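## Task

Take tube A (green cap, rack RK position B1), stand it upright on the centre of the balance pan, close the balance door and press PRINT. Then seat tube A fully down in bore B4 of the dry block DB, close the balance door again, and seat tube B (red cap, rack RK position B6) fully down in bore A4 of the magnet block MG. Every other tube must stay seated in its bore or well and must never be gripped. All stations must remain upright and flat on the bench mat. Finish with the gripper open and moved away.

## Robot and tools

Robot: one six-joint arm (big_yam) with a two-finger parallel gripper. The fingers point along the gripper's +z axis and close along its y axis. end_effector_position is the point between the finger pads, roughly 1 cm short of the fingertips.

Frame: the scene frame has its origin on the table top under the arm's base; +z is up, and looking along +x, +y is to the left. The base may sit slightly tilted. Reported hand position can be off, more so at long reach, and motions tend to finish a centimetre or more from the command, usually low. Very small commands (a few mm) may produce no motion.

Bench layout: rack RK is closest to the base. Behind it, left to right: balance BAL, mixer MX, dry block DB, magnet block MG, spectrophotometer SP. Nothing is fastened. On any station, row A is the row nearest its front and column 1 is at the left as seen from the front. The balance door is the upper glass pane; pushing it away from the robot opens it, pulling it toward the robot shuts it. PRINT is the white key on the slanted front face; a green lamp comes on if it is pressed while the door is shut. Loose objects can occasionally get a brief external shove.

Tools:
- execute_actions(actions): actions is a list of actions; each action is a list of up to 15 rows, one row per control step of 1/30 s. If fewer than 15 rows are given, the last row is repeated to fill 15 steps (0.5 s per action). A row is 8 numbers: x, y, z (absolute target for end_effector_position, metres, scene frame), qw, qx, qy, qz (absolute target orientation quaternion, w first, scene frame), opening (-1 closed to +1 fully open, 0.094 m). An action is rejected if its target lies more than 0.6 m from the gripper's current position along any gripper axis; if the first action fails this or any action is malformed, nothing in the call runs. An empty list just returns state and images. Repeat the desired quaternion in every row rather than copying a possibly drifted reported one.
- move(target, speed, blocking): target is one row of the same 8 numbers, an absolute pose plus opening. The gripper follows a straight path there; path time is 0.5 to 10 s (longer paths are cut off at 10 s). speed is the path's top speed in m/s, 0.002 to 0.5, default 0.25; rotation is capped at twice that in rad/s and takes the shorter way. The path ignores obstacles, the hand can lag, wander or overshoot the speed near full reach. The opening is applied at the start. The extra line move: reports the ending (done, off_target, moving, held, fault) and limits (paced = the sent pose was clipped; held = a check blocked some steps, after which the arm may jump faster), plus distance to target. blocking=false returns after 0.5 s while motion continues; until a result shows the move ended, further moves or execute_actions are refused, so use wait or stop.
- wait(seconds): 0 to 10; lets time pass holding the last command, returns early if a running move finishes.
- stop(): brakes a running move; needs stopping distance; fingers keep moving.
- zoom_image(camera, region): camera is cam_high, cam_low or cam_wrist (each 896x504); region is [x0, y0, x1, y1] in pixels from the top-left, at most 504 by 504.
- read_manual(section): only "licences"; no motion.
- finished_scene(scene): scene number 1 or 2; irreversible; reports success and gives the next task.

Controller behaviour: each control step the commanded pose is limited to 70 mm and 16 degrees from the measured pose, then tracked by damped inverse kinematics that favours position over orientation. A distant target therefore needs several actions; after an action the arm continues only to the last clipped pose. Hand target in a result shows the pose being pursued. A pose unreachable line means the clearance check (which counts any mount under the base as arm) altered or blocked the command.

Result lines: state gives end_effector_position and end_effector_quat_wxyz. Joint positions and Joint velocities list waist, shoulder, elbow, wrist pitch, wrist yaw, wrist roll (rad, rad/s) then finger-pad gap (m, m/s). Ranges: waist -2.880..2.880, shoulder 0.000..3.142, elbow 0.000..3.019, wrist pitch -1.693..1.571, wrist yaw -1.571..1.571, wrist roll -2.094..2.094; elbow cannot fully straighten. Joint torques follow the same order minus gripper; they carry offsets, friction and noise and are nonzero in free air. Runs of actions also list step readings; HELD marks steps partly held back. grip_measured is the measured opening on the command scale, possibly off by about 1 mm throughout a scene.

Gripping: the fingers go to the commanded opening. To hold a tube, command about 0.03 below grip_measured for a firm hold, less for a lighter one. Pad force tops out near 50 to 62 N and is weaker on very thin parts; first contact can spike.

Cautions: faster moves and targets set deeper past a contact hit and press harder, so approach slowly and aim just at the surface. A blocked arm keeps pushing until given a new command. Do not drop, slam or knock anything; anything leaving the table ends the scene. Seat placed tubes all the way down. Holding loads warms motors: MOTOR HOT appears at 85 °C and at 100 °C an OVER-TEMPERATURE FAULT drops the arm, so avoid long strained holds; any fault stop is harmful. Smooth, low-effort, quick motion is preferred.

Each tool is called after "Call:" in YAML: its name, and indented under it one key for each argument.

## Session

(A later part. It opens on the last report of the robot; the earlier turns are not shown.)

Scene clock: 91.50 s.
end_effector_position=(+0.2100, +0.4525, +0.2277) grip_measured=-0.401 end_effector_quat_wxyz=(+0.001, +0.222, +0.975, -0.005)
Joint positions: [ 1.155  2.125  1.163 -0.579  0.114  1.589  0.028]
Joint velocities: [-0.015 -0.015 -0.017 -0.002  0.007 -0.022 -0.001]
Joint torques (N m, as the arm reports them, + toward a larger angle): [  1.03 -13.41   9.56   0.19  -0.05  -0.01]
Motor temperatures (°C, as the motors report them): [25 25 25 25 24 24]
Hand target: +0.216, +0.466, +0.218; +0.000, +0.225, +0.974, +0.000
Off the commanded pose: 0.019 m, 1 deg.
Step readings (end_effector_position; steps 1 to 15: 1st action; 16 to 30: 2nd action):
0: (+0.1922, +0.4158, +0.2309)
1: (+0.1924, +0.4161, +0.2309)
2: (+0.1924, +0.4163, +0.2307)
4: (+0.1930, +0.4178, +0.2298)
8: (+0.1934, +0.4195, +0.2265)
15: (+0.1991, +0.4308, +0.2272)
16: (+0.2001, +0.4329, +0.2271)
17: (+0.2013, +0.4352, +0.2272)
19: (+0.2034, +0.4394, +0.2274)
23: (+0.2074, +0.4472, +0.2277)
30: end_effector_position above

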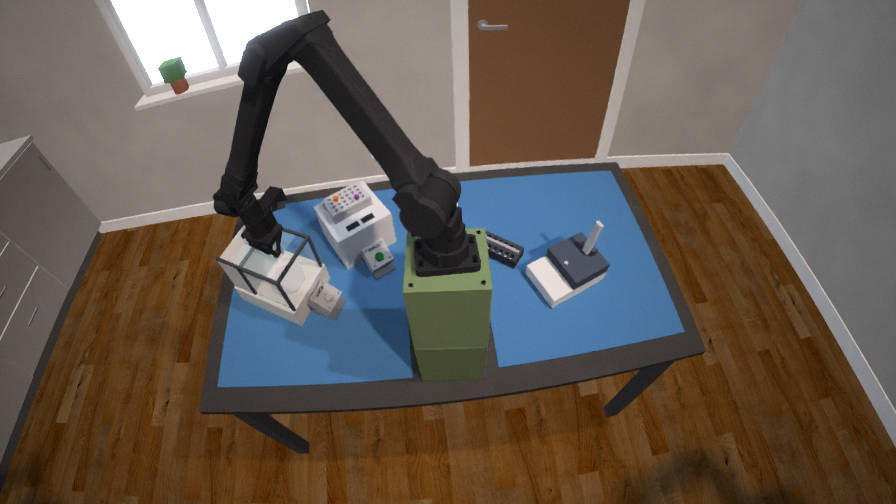

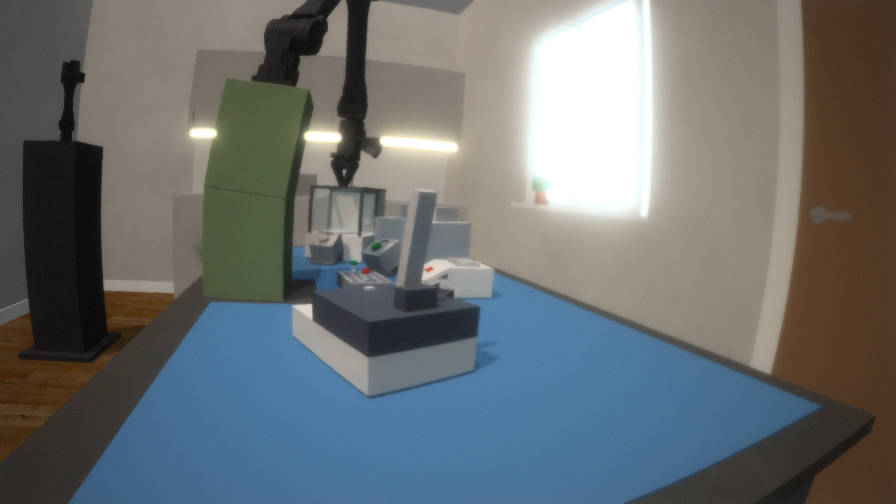

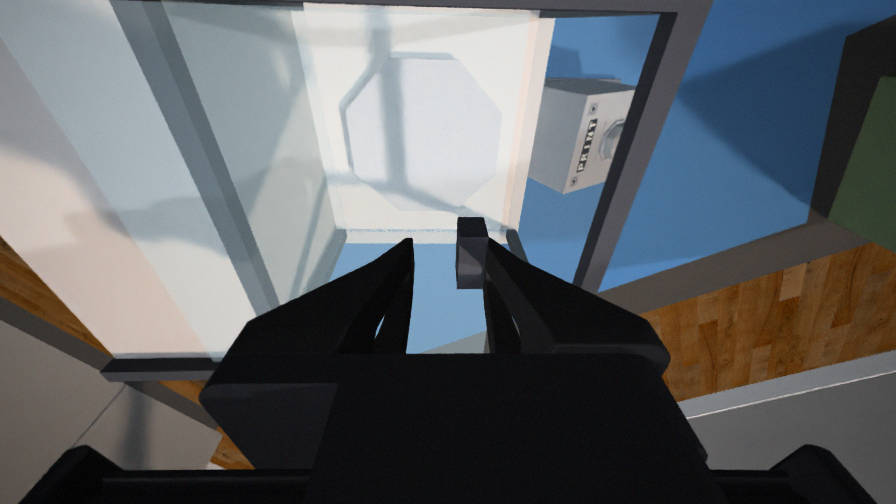

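Call:
execute_actions:
  actions:
    - [[0.217,0.469,0.217,0,0.225,0.974,0,-0.4],[0.2185,0.472,0.217,0,0.225,0.974,0,-0.4],[0.22,0.475,0.217,0,0.225,0.974,0,-0.4],[0.2215,0.478,0.217,0,0.225,0.974,0,-0.4],[0.223,0.481,0.217,0,0.225,0.974,0,-0.4],[0.2245,0.484,0.217,0,0.225,0.974,0,-0.4],[0.226,0.487,0.217,0,0.225,0.974,0,-0.4],[0.2275,0.49,0.217,0,0.225,0.974,0,-0.4],[0.229,0.493,0.217,0,0.225,0.974,0,-0.4],[0.2305,0.496,0.217,0,0.225,0.974,0,-0.4],[0.232,0.499,0.217,0,0.225,0.974,0,-0.4],[0.2335,0.502,0.217,0,0.225,0.974,0,-0.4],[0.235,0.505,0.217,0,0.225,0.974,0,-0.4],[0.2365,0.508,0.217,0,0.225,0.974,0,-0.4],[0.238,0.511,0.217,0,0.225,0.974,0,-0.4]]
    - [[0.2395,0.514,0.217,0,0.225,0.974,0,-0.4],[0.241,0.517,0.217,0,0.225,0.974,0,-0.4],[0.2425,0.52,0.217,0,0.225,0.974,0,-0.4],[0.244,0.523,0.217,0,0.225,0.974,0,-0.4],[0.2455,0.526,0.217,0,0.225,0.974,0,-0.4],[0.247,0.529,0.217,0,0.225,0.974,0,-0.4],[0.2485,0.532,0.217,0,0.225,0.974,0,-0.4],[0.25,0.535,0.217,0,0.225,0.974,0,-0.4],[0.251,0.537,0.217,0,0.225,0.974,0,-0.4],[0.252,0.539,0.217,0,0.225,0.974,0,-0.4]]

Scene clock: 103.00 s.
end_effector_position=(+0.2473, +0.5247, +0.2299) grip_measured=-0.401 end_effector_quat_wxyz=(+0.001, +0.224, +0.974, -0.005)
Joint positions: [ 1.15   2.247  1.448 -0.74   0.114  1.589  0.028]
Joint velocities: [ 0.005 -0.005 -0.007 -0.022  0.022 -0.081  0.001]
Joint torques (N m, as the arm reports them, + toward a larger angle): [  1.38 -15.8   11.1    0.24  -0.08  -0.05]
Motor temperatures (°C, as the motors report them): [25 25 25 25 24 24]
Hand target: +0.252, +0.538, +0.218; +0.000, +0.225, +0.974, +0.000
Off the commanded pose: 0.020 m, 1 deg.
Step readings (end_effector_position; steps 1 to 15: 1st action; 16 to 30: 2nd action):
0: (+0.2100, +0.4525, +0.2277)
1: (+0.2102, +0.4527, +0.2278)
2: (+0.2102, +0.4528, +0.2278)
4: (+0.2111, +0.4547, +0.2280)
8: (+0.2170, +0.4664, +0.2283)
15: (+0.2286, +0.4889, +0.2290)
16: (+0.2301, +0.4916, +0.2289)
17: (+0.2317, +0.4946, +0.2290)
19: (+0.2348, +0.5007, +0.2292)
23: (+0.2409, +0.5127, +0.2296)
30: end_effector_position above

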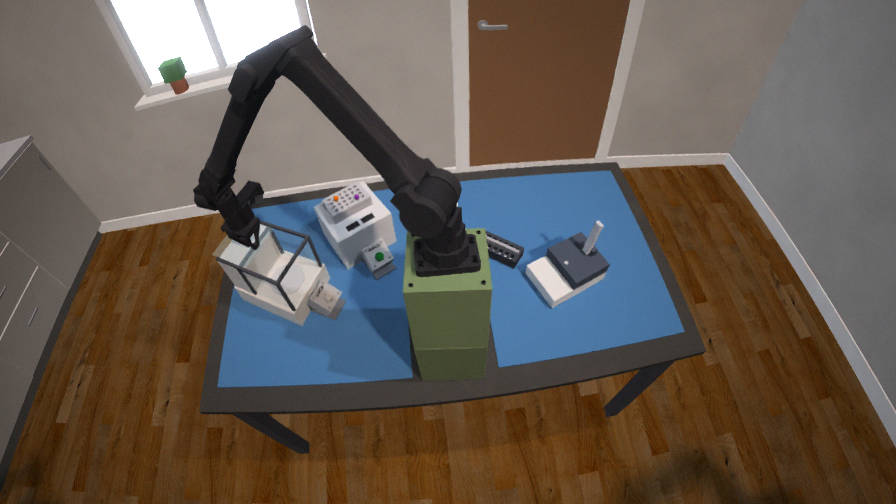

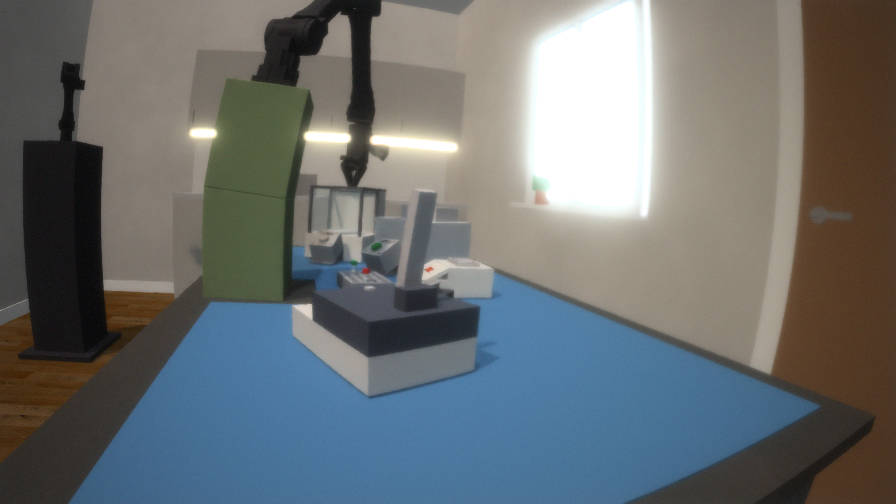

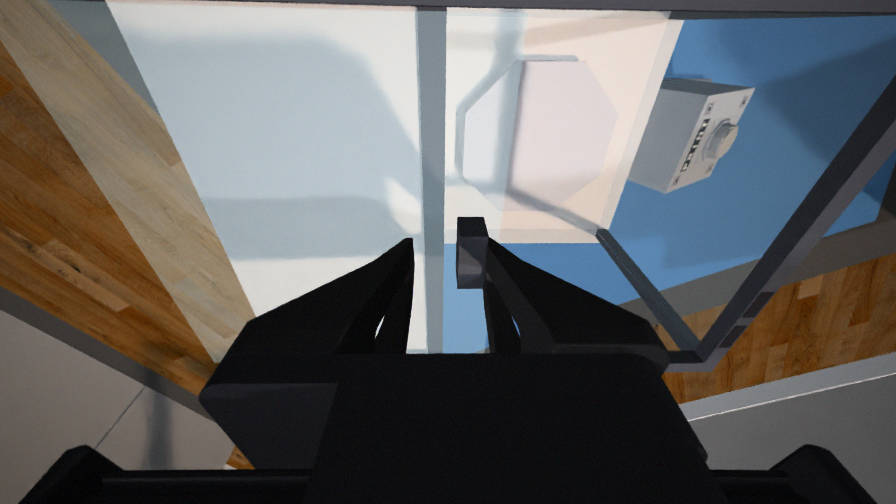

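Another ~2 cm.

Call:
execute_actions:
  actions:
    - [[0.253,0.541,0.216,0,0.225,0.974,0,-0.4],[0.254,0.543,0.216,0,0.225,0.974,0,-0.4],[0.255,0.545,0.216,0,0.225,0.974,0,-0.4],[0.256,0.547,0.216,0,0.225,0.974,0,-0.4],[0.257,0.549,0.216,0,0.225,0.974,0,-0.4],[0.258,0.551,0.216,0,0.225,0.974,0,-0.4],[0.259,0.553,0.216,0,0.225,0.974,0,-0.4],[0.26,0.555,0.216,0,0.225,0.974,0,-0.4],[0.261,0.557,0.216,0,0.225,0.974,0,-0.4]]

Scene clock: 107.83 s.
end_effector_position=(+0.2486, +0.5274, +0.2305) grip_measured=-0.399 end_effector_quat_wxyz=(-0.003, +0.222, +0.975, -0.024)
Joint positions: [ 1.15   2.269  1.497 -0.806  0.114  1.589  0.028]
Joint velocities: [-0.005 -0.005 -0.017 -0.002  0.007 -0.051  0.001]
Joint torques (N m, as the arm reports them, + toward a larger angle): [  1.36 -15.09  13.52   1.23  -0.08  -0.05]
Motor temperatures (°C, as the motors report them): [25 25 26 25 24 24]
Hand target: +0.260, +0.555, +0.218; +0.000, +0.225, +0.974, +0.000
Off the commanded pose: 0.035 m, 3 deg.
Step readings (end_effector_position):
0: (+0.2473, +0.5247, +0.2299)
1: (+0.2473, +0.5248, +0.2299)
2: (+0.2474, +0.5250, +0.2299)
4: (+0.2483, +0.5268, +0.2301)
8: (+0.2485, +0.5272, +0.2303)
15: end_effector_position above

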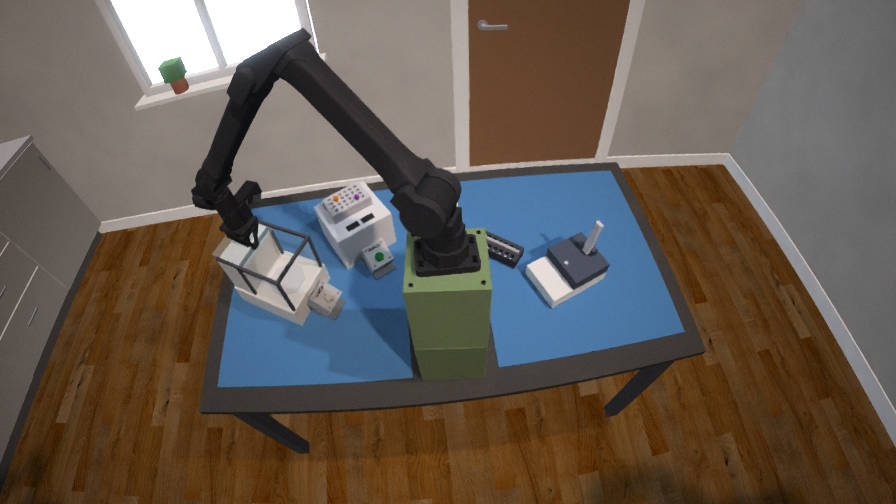

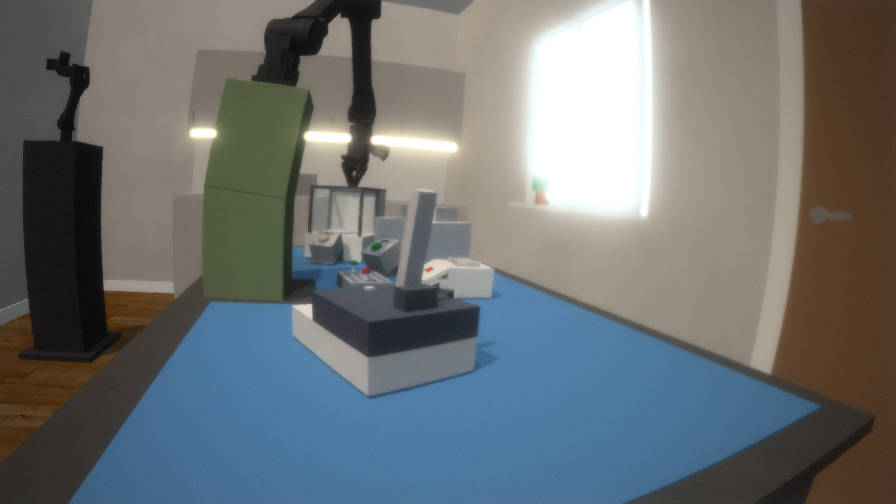

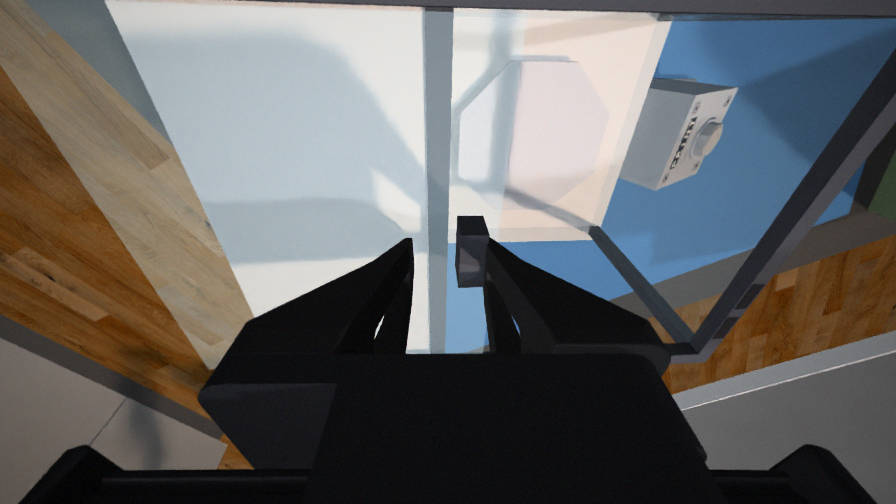

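Call:
move:
  target: [0.243,0.515,0.29,0,0.225,0.974,0,-0.4]
  speed: 0.1

Call:
move:
  target: [0.2,0.2,0.29,0,0,1,0,-0.4]

Call:
move:
  target: [0.21,0.06,0.12,0,0,1,0,-0.4]

Call:
zoom_image:
  camera: "cam_low"
  region: [300,200,420,300]

Scene clock: 124.90 s.
end_effector_position=(+0.2502, +0.5160, +0.2888) grip_measured=-0.399 end_effector_quat_wxyz=(+0.003, +0.225, +0.974, +0.003)
Joint positions: [ 1.15   2.119  1.404 -0.811  0.114  1.589  0.028]
Joint velocities: [ 0.005  0.005 -0.017  0.002 -0.037  0.007  0.001]
Joint torques (N m, as the arm reports them, + toward a larger angle): [  2.05 -18.79   6.67  -0.14  -0.07   0.05]
Motor temperatures (°C, as the motors report them): [25 26 27 25 24 24]
Hand target: +0.243, +0.515, +0.290; -0.000, +0.225, +0.974, -0.000
Off the commanded pose: 0.007 m, 0 deg.
move: done

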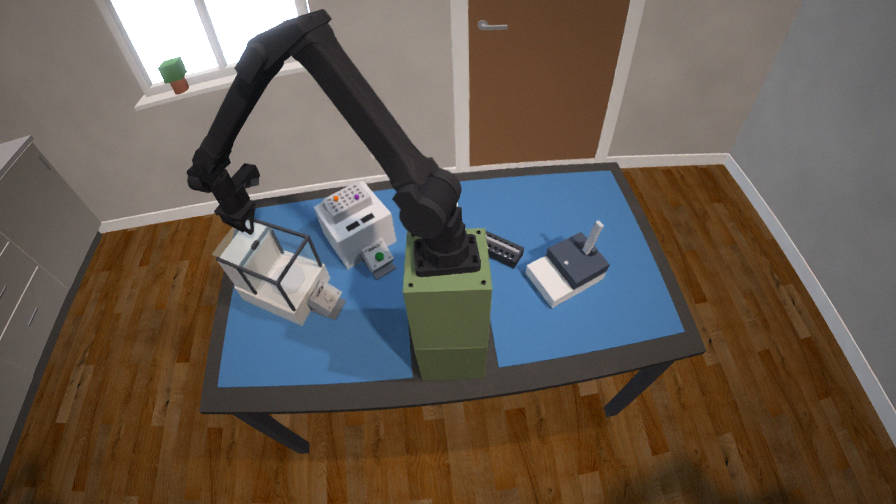

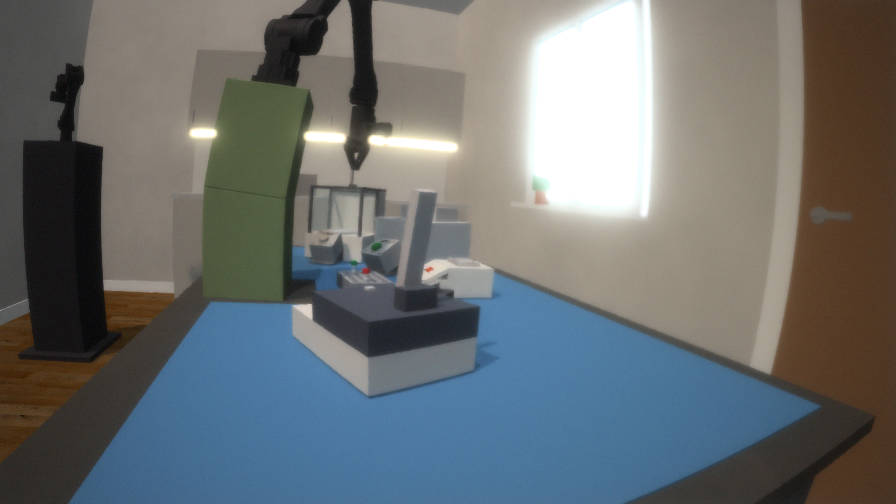

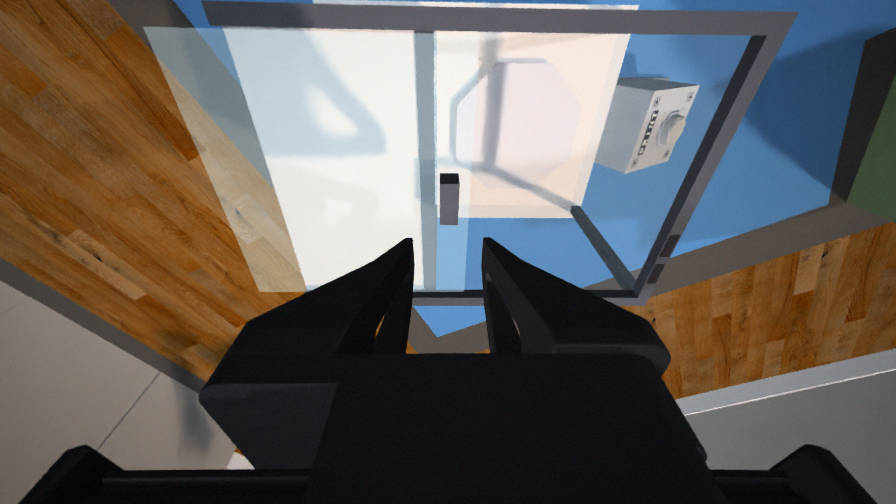

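Scene clock: 126.83 s.
end_effector_position=(+0.1957, +0.1966, +0.2845) grip_measured=-0.399 end_effector_quat_wxyz=(-0.005, +0.005, +1.000, -0.011)
Joint positions: [ 0.833  1.616  0.492 -0.397  0.1    0.829  0.028]
Joint velocities: [-0.005 -0.005 -0.002  0.012 -0.022 -0.066 -0.001]
Joint torques (N m, as the arm reports them, + toward a larger angle): [-0.15 -9.54  3.81  0.53 -0.08 -0.17]
Motor temperatures (°C, as the motors report them): [25 26 27 25 24 24]
Hand target: +0.200, +0.200, +0.288; +0.002, +0.000, +1.000, -0.001
Off the commanded pose: 0.008 m, 1 deg.
move: done

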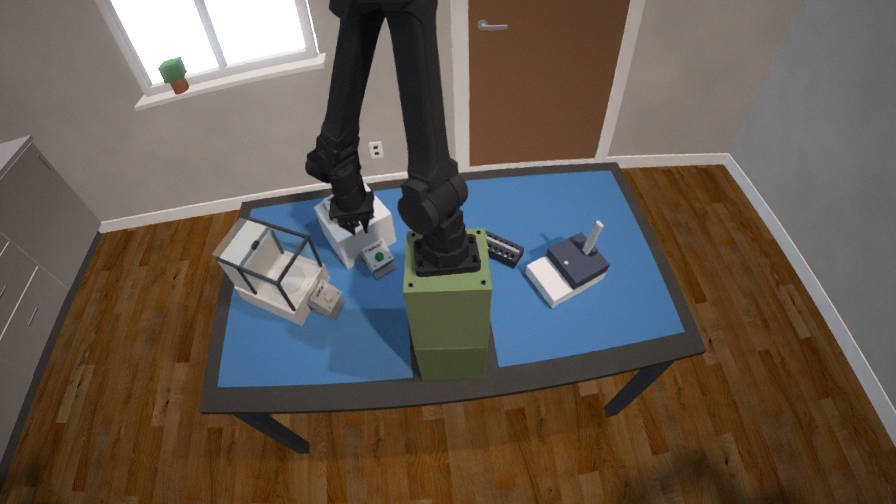

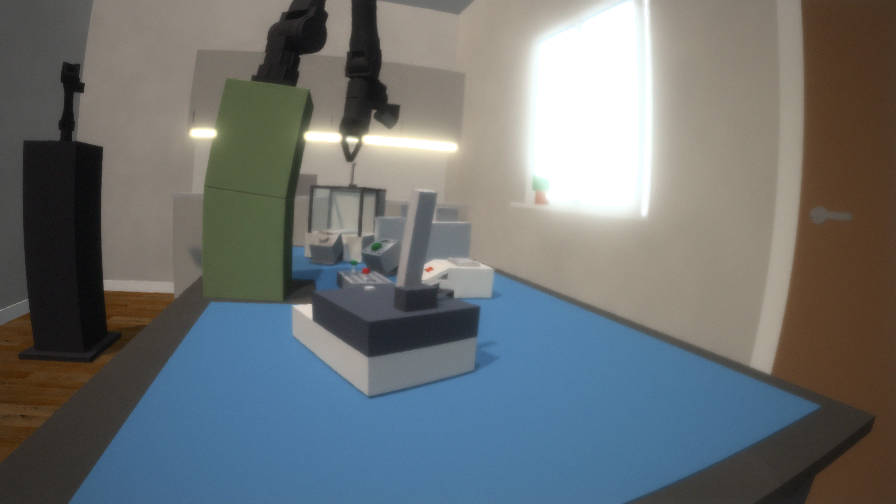

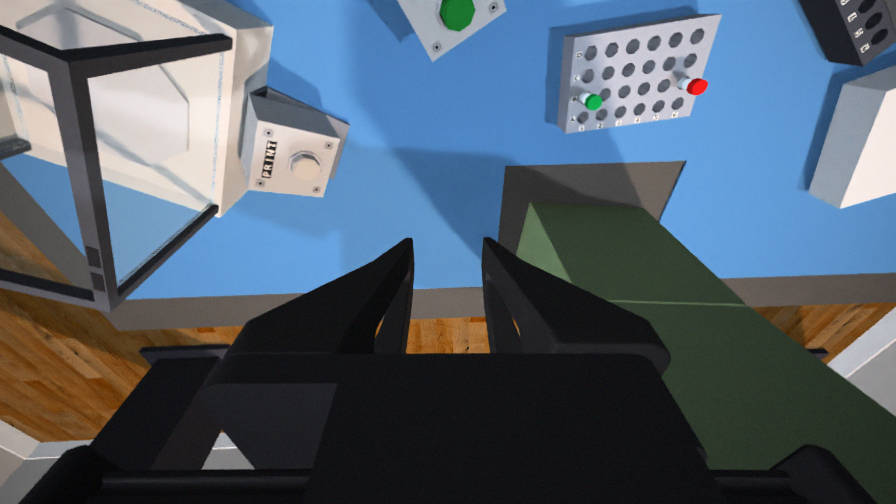

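Scene clock: 128.33 s.
end_effector_position=(+0.2108, +0.0570, +0.1216) grip_measured=-0.399 end_effector_quat_wxyz=(+0.001, +0.008, +1.000, -0.005)
Joint positions: [0.271 2.292 0.448 0.383 0.05  0.274 0.028]
Joint velocities: [-0.005 -0.005  0.007 -0.007  0.007 -0.007  0.   ]
Joint torques (N m, as the arm reports them, + toward a larger angle): [-0.18 -8.8  -2.74  0.63 -0.13 -0.17]
Motor temperatures (°C, as the motors report them): [25 26 27 25 24 24]
Hand target: +0.212, +0.058, +0.118; +0.003, -0.000, +1.000, -0.003
Off the commanded pose: 0.004 m, 1 deg.
move: done

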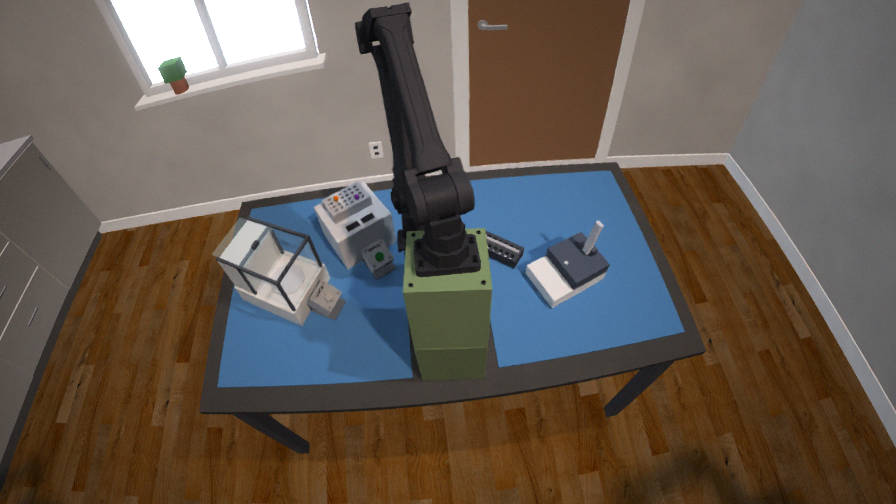

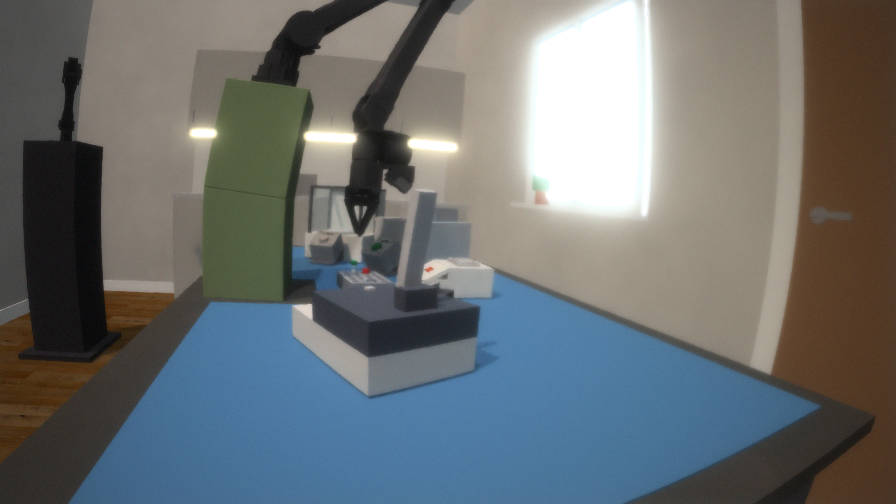

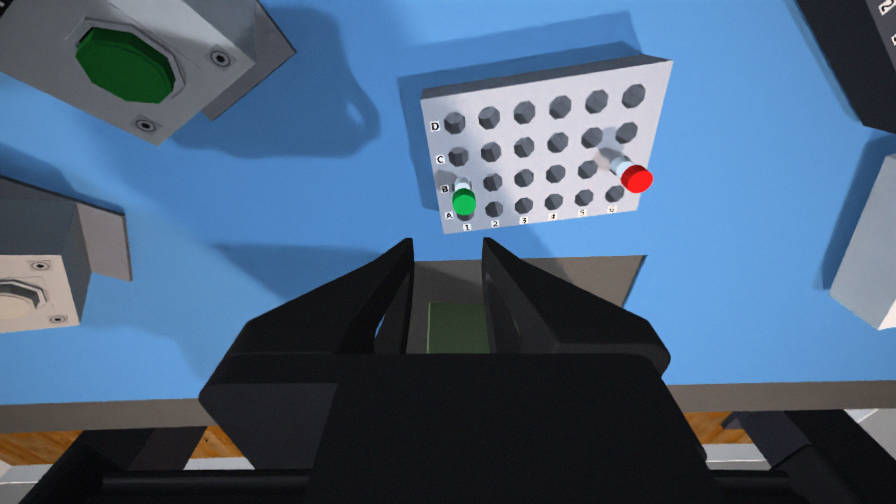

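Region (300, 200, 420, 300) of cam_low's 896x504 image, scaled by 4.200, with more detail than that image has.

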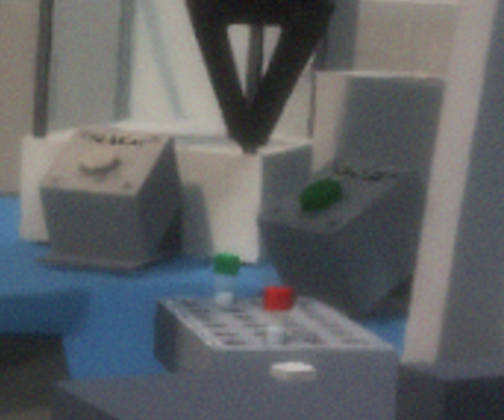

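Call:
move:
  target: [0.202,0.049,0.085,0.113,0.4957,0.8586,-0.0653,-0.4]
  speed: 0.2

Call:
zoom_image:
  camera: "cam_low"
  region: [300,200,420,300]

Scene clock: 142.03 s.
end_effector_position=(+0.2097, +0.0511, +0.0909) grip_measured=-0.398 end_effector_quat_wxyz=(+0.117, +0.494, +0.859, -0.056)
Joint positions: [0.424 2.477 0.484 0.577 0.312 1.443 0.028]
Joint velocities: [-0.015 -0.024 -0.002  0.002  0.066 -0.007 -0.   ]
Joint torques (N m, as the arm reports them, + toward a larger angle): [ 0.61 -7.81 -3.7  -0.16  0.35  0.08]
Motor temperatures (°C, as the motors report them): [25 25 25 25 24 24]
Hand target: +0.202, +0.050, +0.085; +0.112, +0.496, +0.859, -0.066
Off the commanded pose: 0.010 m, 1 deg.
move: done

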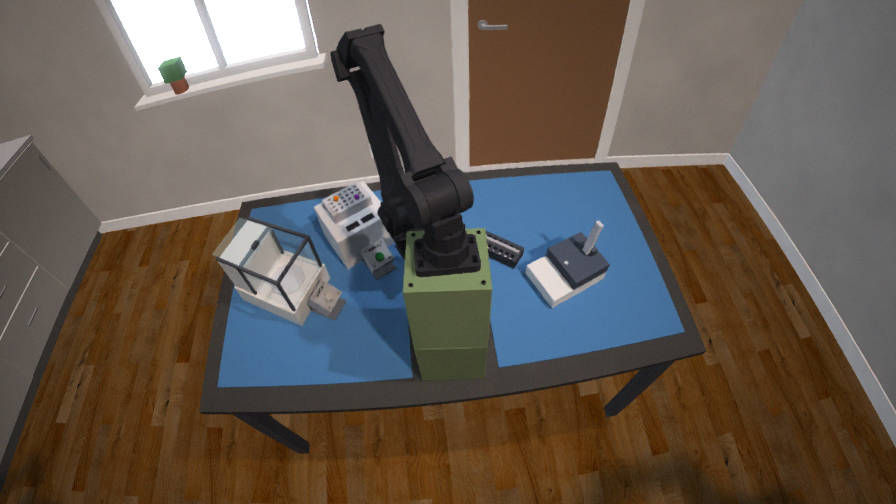

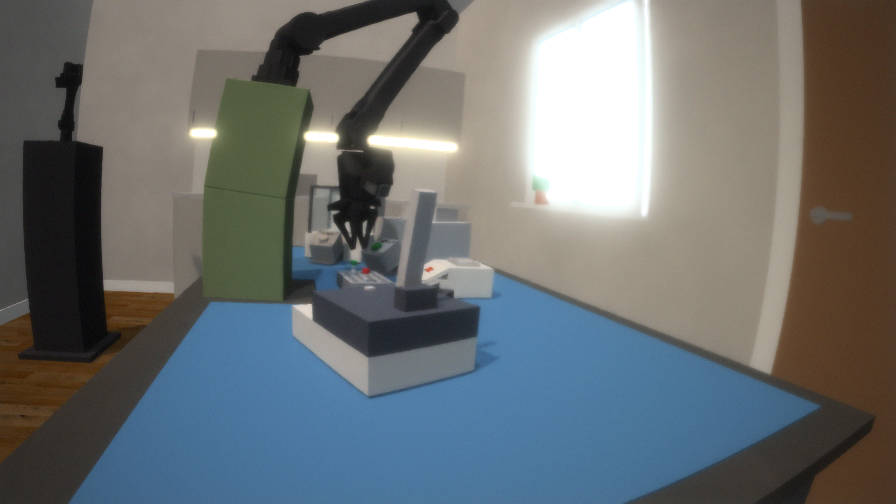

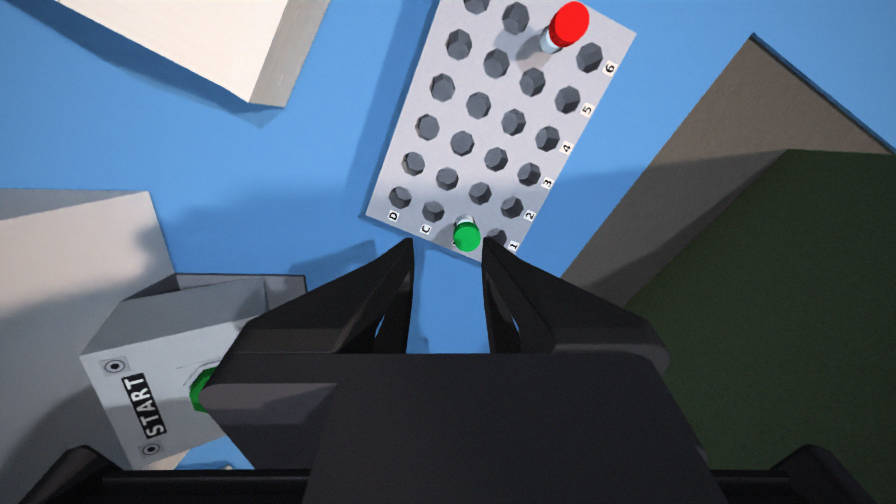

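Region (300, 200, 420, 300) of cam_low's 896x504 image, scaled by 4.200, with more detail than that image has.

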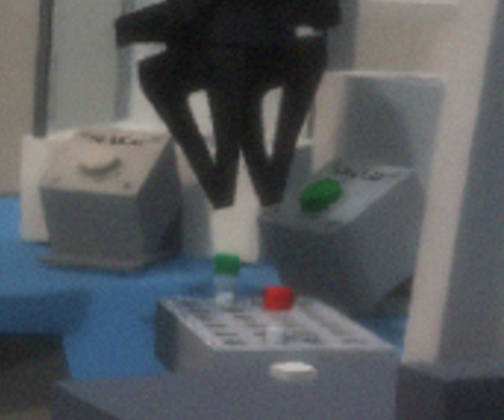

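Call:
move:
  target: [0.194,0.045,0.065,0.113,0.4957,0.8586,-0.0653,-0.4]
  speed: 0.05

Scene clock: 147.03 s.
end_effector_position=(+0.1963, +0.0465, +0.0703) grip_measured=-0.398 end_effector_quat_wxyz=(+0.112, +0.494, +0.860, -0.063)
Joint positions: [0.424 2.571 0.511 0.625 0.312 1.446 0.028]
Joint velocities: [ 0.005 -0.015 -0.002 -0.022  0.022 -0.007  0.   ]
Joint torques (N m, as the arm reports them, + toward a larger angle): [-0.05 -8.39 -4.23  0.6   0.34  0.  ]
Motor temperatures (°C, as the motors report them): [25 25 25 25 24 24]
Hand target: +0.194, +0.045, +0.065; +0.113, +0.496, +0.859, -0.065
Off the commanded pose: 0.006 m, 0 deg.
move: done

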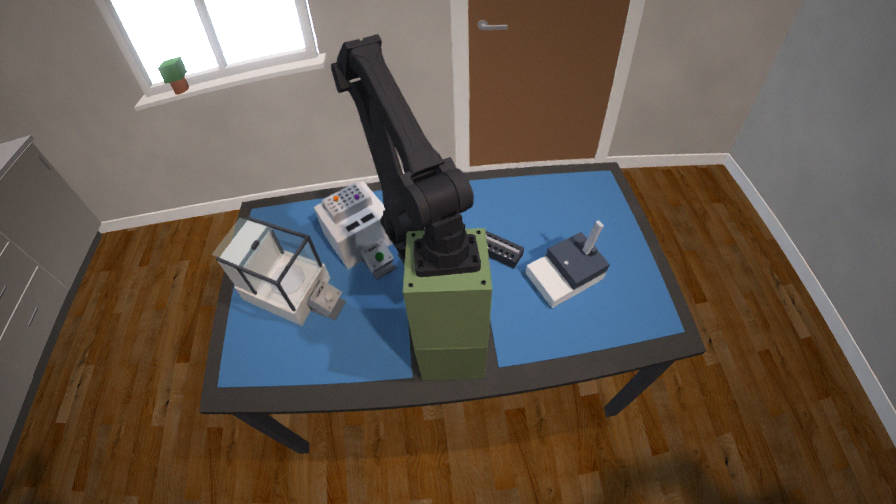

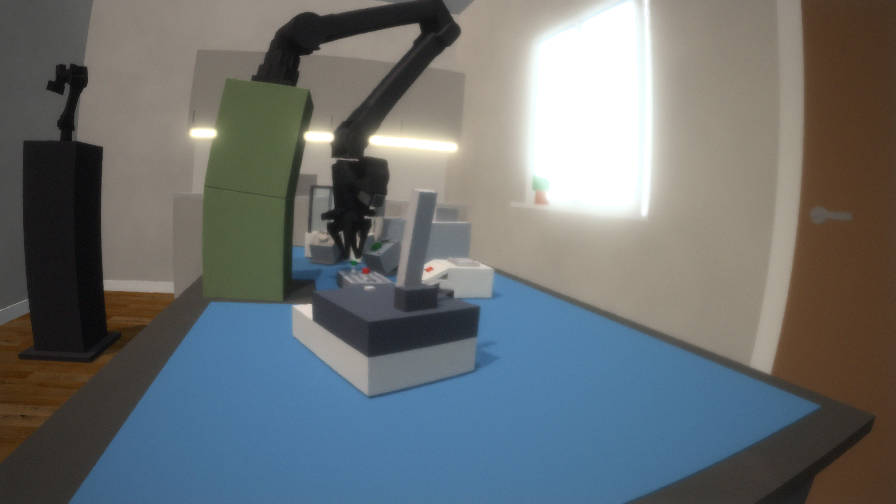

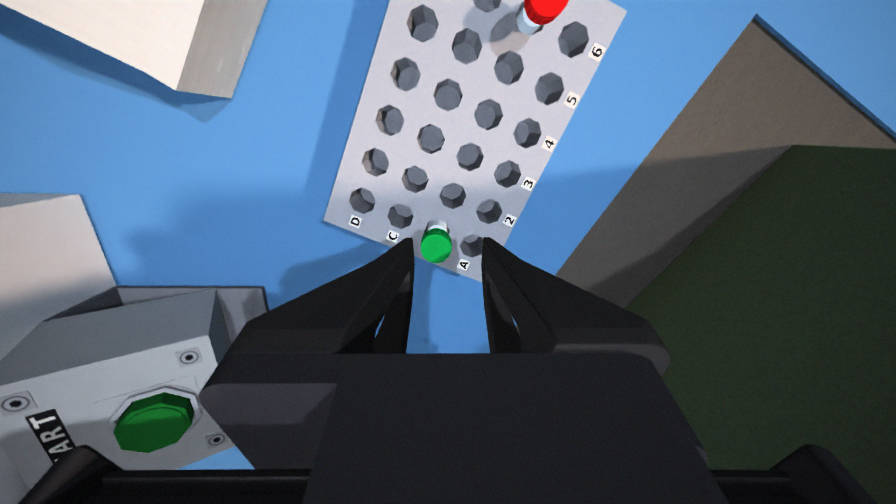

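Call:
move:
  target: [0.200,0.046,0.049,0.113,0.4957,0.8586,-0.0653,-0.4]
  speed: 0.03

Call:
zoom_image:
  camera: "cam_low"
  region: [300,200,420,300]

Scene clock: 151.97 s.
end_effector_position=(+0.2042, +0.0507, +0.0552) grip_measured=-0.398 end_effector_quat_wxyz=(+0.115, +0.495, +0.859, -0.060)
Joint positions: [0.424 2.606 0.556 0.625 0.312 1.446 0.028]
Joint velocities: [ 0.005 -0.005 -0.007 -0.012 -0.037 -0.051 -0.   ]
Joint torques (N m, as the arm reports them, + toward a larger angle): [-0.86 -7.98 -4.22  0.53  0.33 -0.11]
Motor temperatures (°C, as the motors report them): [25 25 25 25 24 24]
Hand target: +0.200, +0.046, +0.049; +0.113, +0.496, +0.859, -0.065
Off the commanded pose: 0.009 m, 1 deg.
move: done

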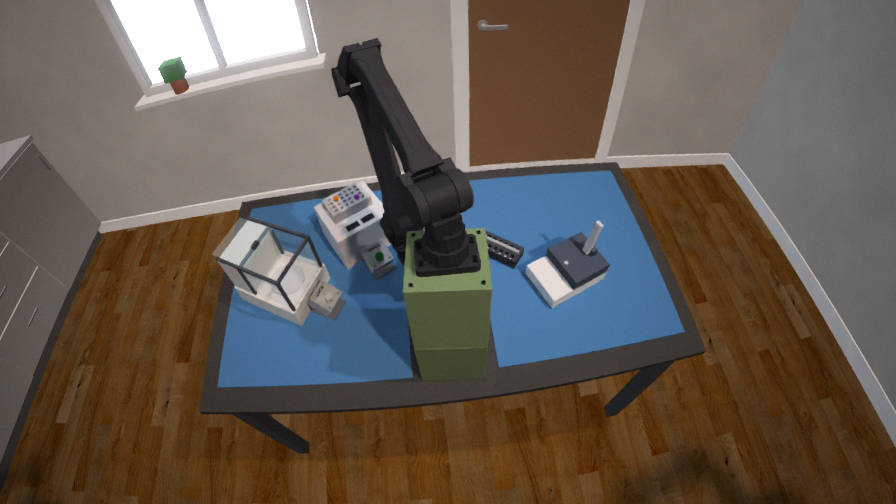

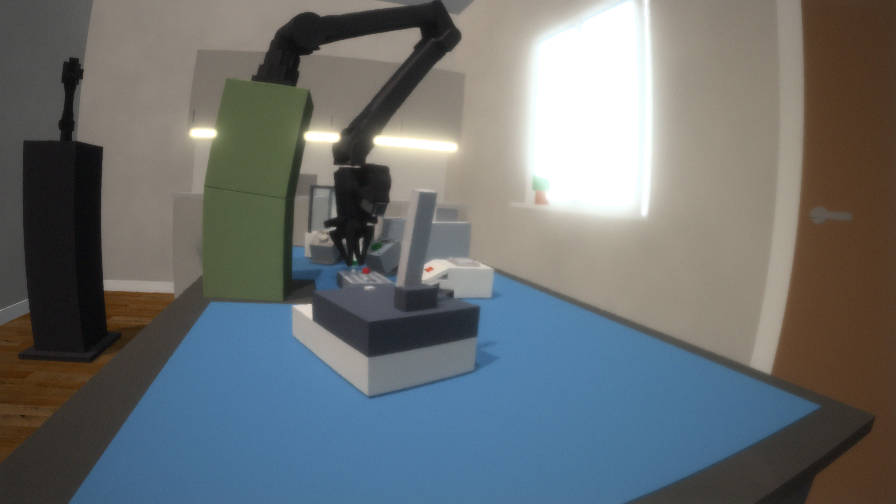

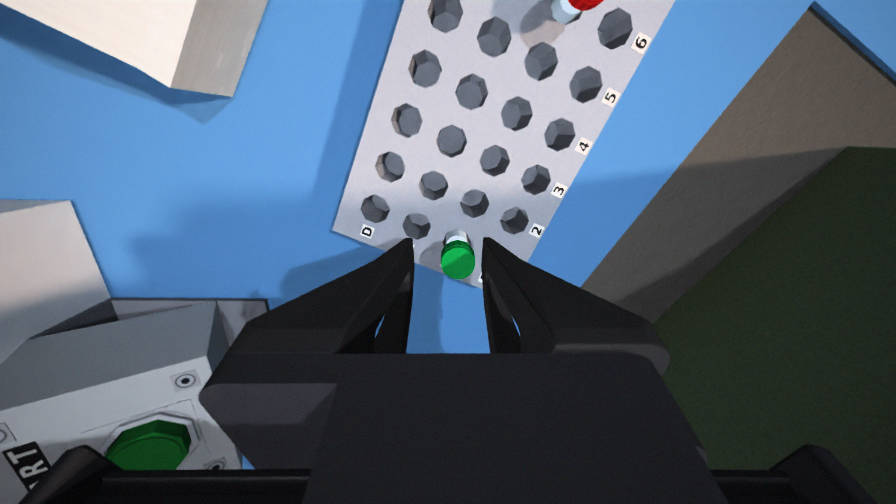

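Region (300, 200, 420, 300) of cam_low's 896x504 image, scaled by 4.200, with more detail than that image has.

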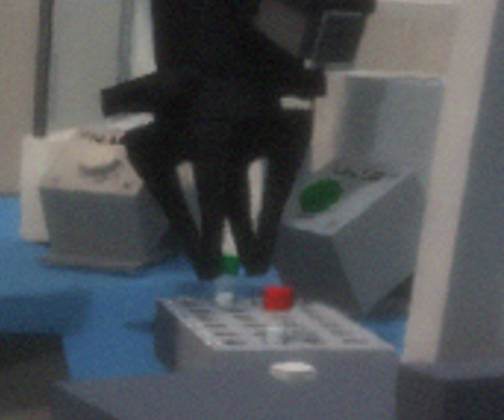

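Call:
execute_actions:
  actions:
    - [[0.197,0.0445,0.048,0.113,0.4957,0.8586,-0.0653,-0.5]]

Scene clock: 156.27 s.
end_effector_position=(+0.2021, +0.0496, +0.0536) grip_measured=-0.498 end_effector_quat_wxyz=(+0.115, +0.496, +0.859, -0.060)
Joint positions: [0.423 2.616 0.556 0.635 0.312 1.446 0.024]
Joint velocities: [-0.015  0.005  0.007  0.007  0.037 -0.022  0.001]
Joint torques (N m, as the arm reports them, + toward a larger angle): [-0.86 -7.87 -4.56  0.68  0.31 -0.12]
Motor temperatures (°C, as the motors report them): [25 25 24 25 24 24]
Hand target: +0.197, +0.045, +0.048; +0.113, +0.496, +0.859, -0.065
Off the commanded pose: 0.009 m, 1 deg.
Step readings (end_effector_position):
0: (+0.2042, +0.0507, +0.0552)
1: (+0.2043, +0.0507, +0.0551)
2: (+0.2044, +0.0508, +0.0549)
4: (+0.2039, +0.0505, +0.0543)
8: (+0.2023, +0.0497, +0.0536)
15: end_effector_position above

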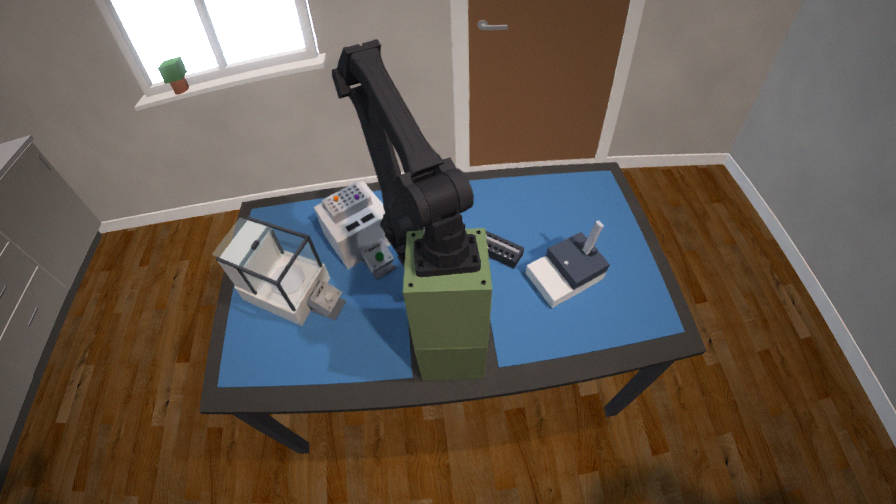

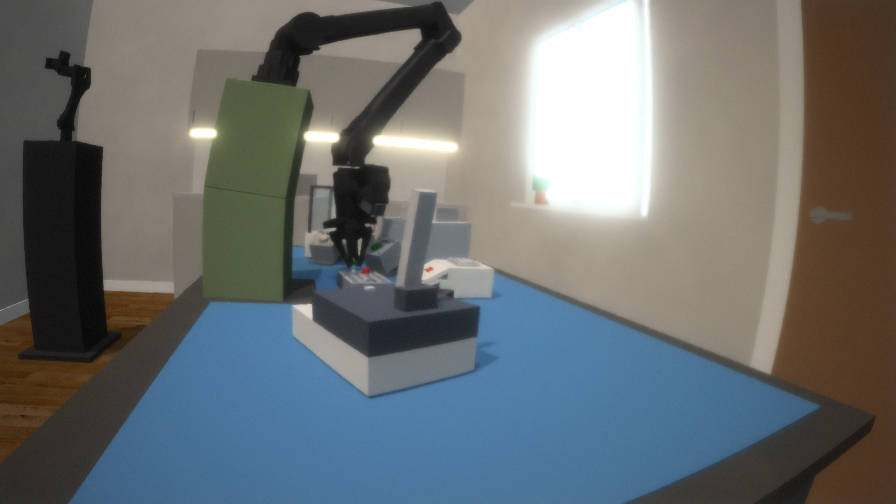

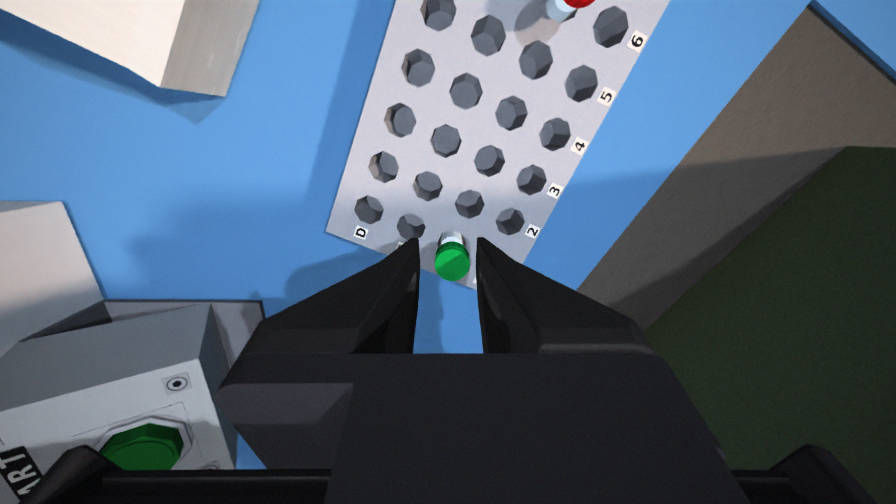

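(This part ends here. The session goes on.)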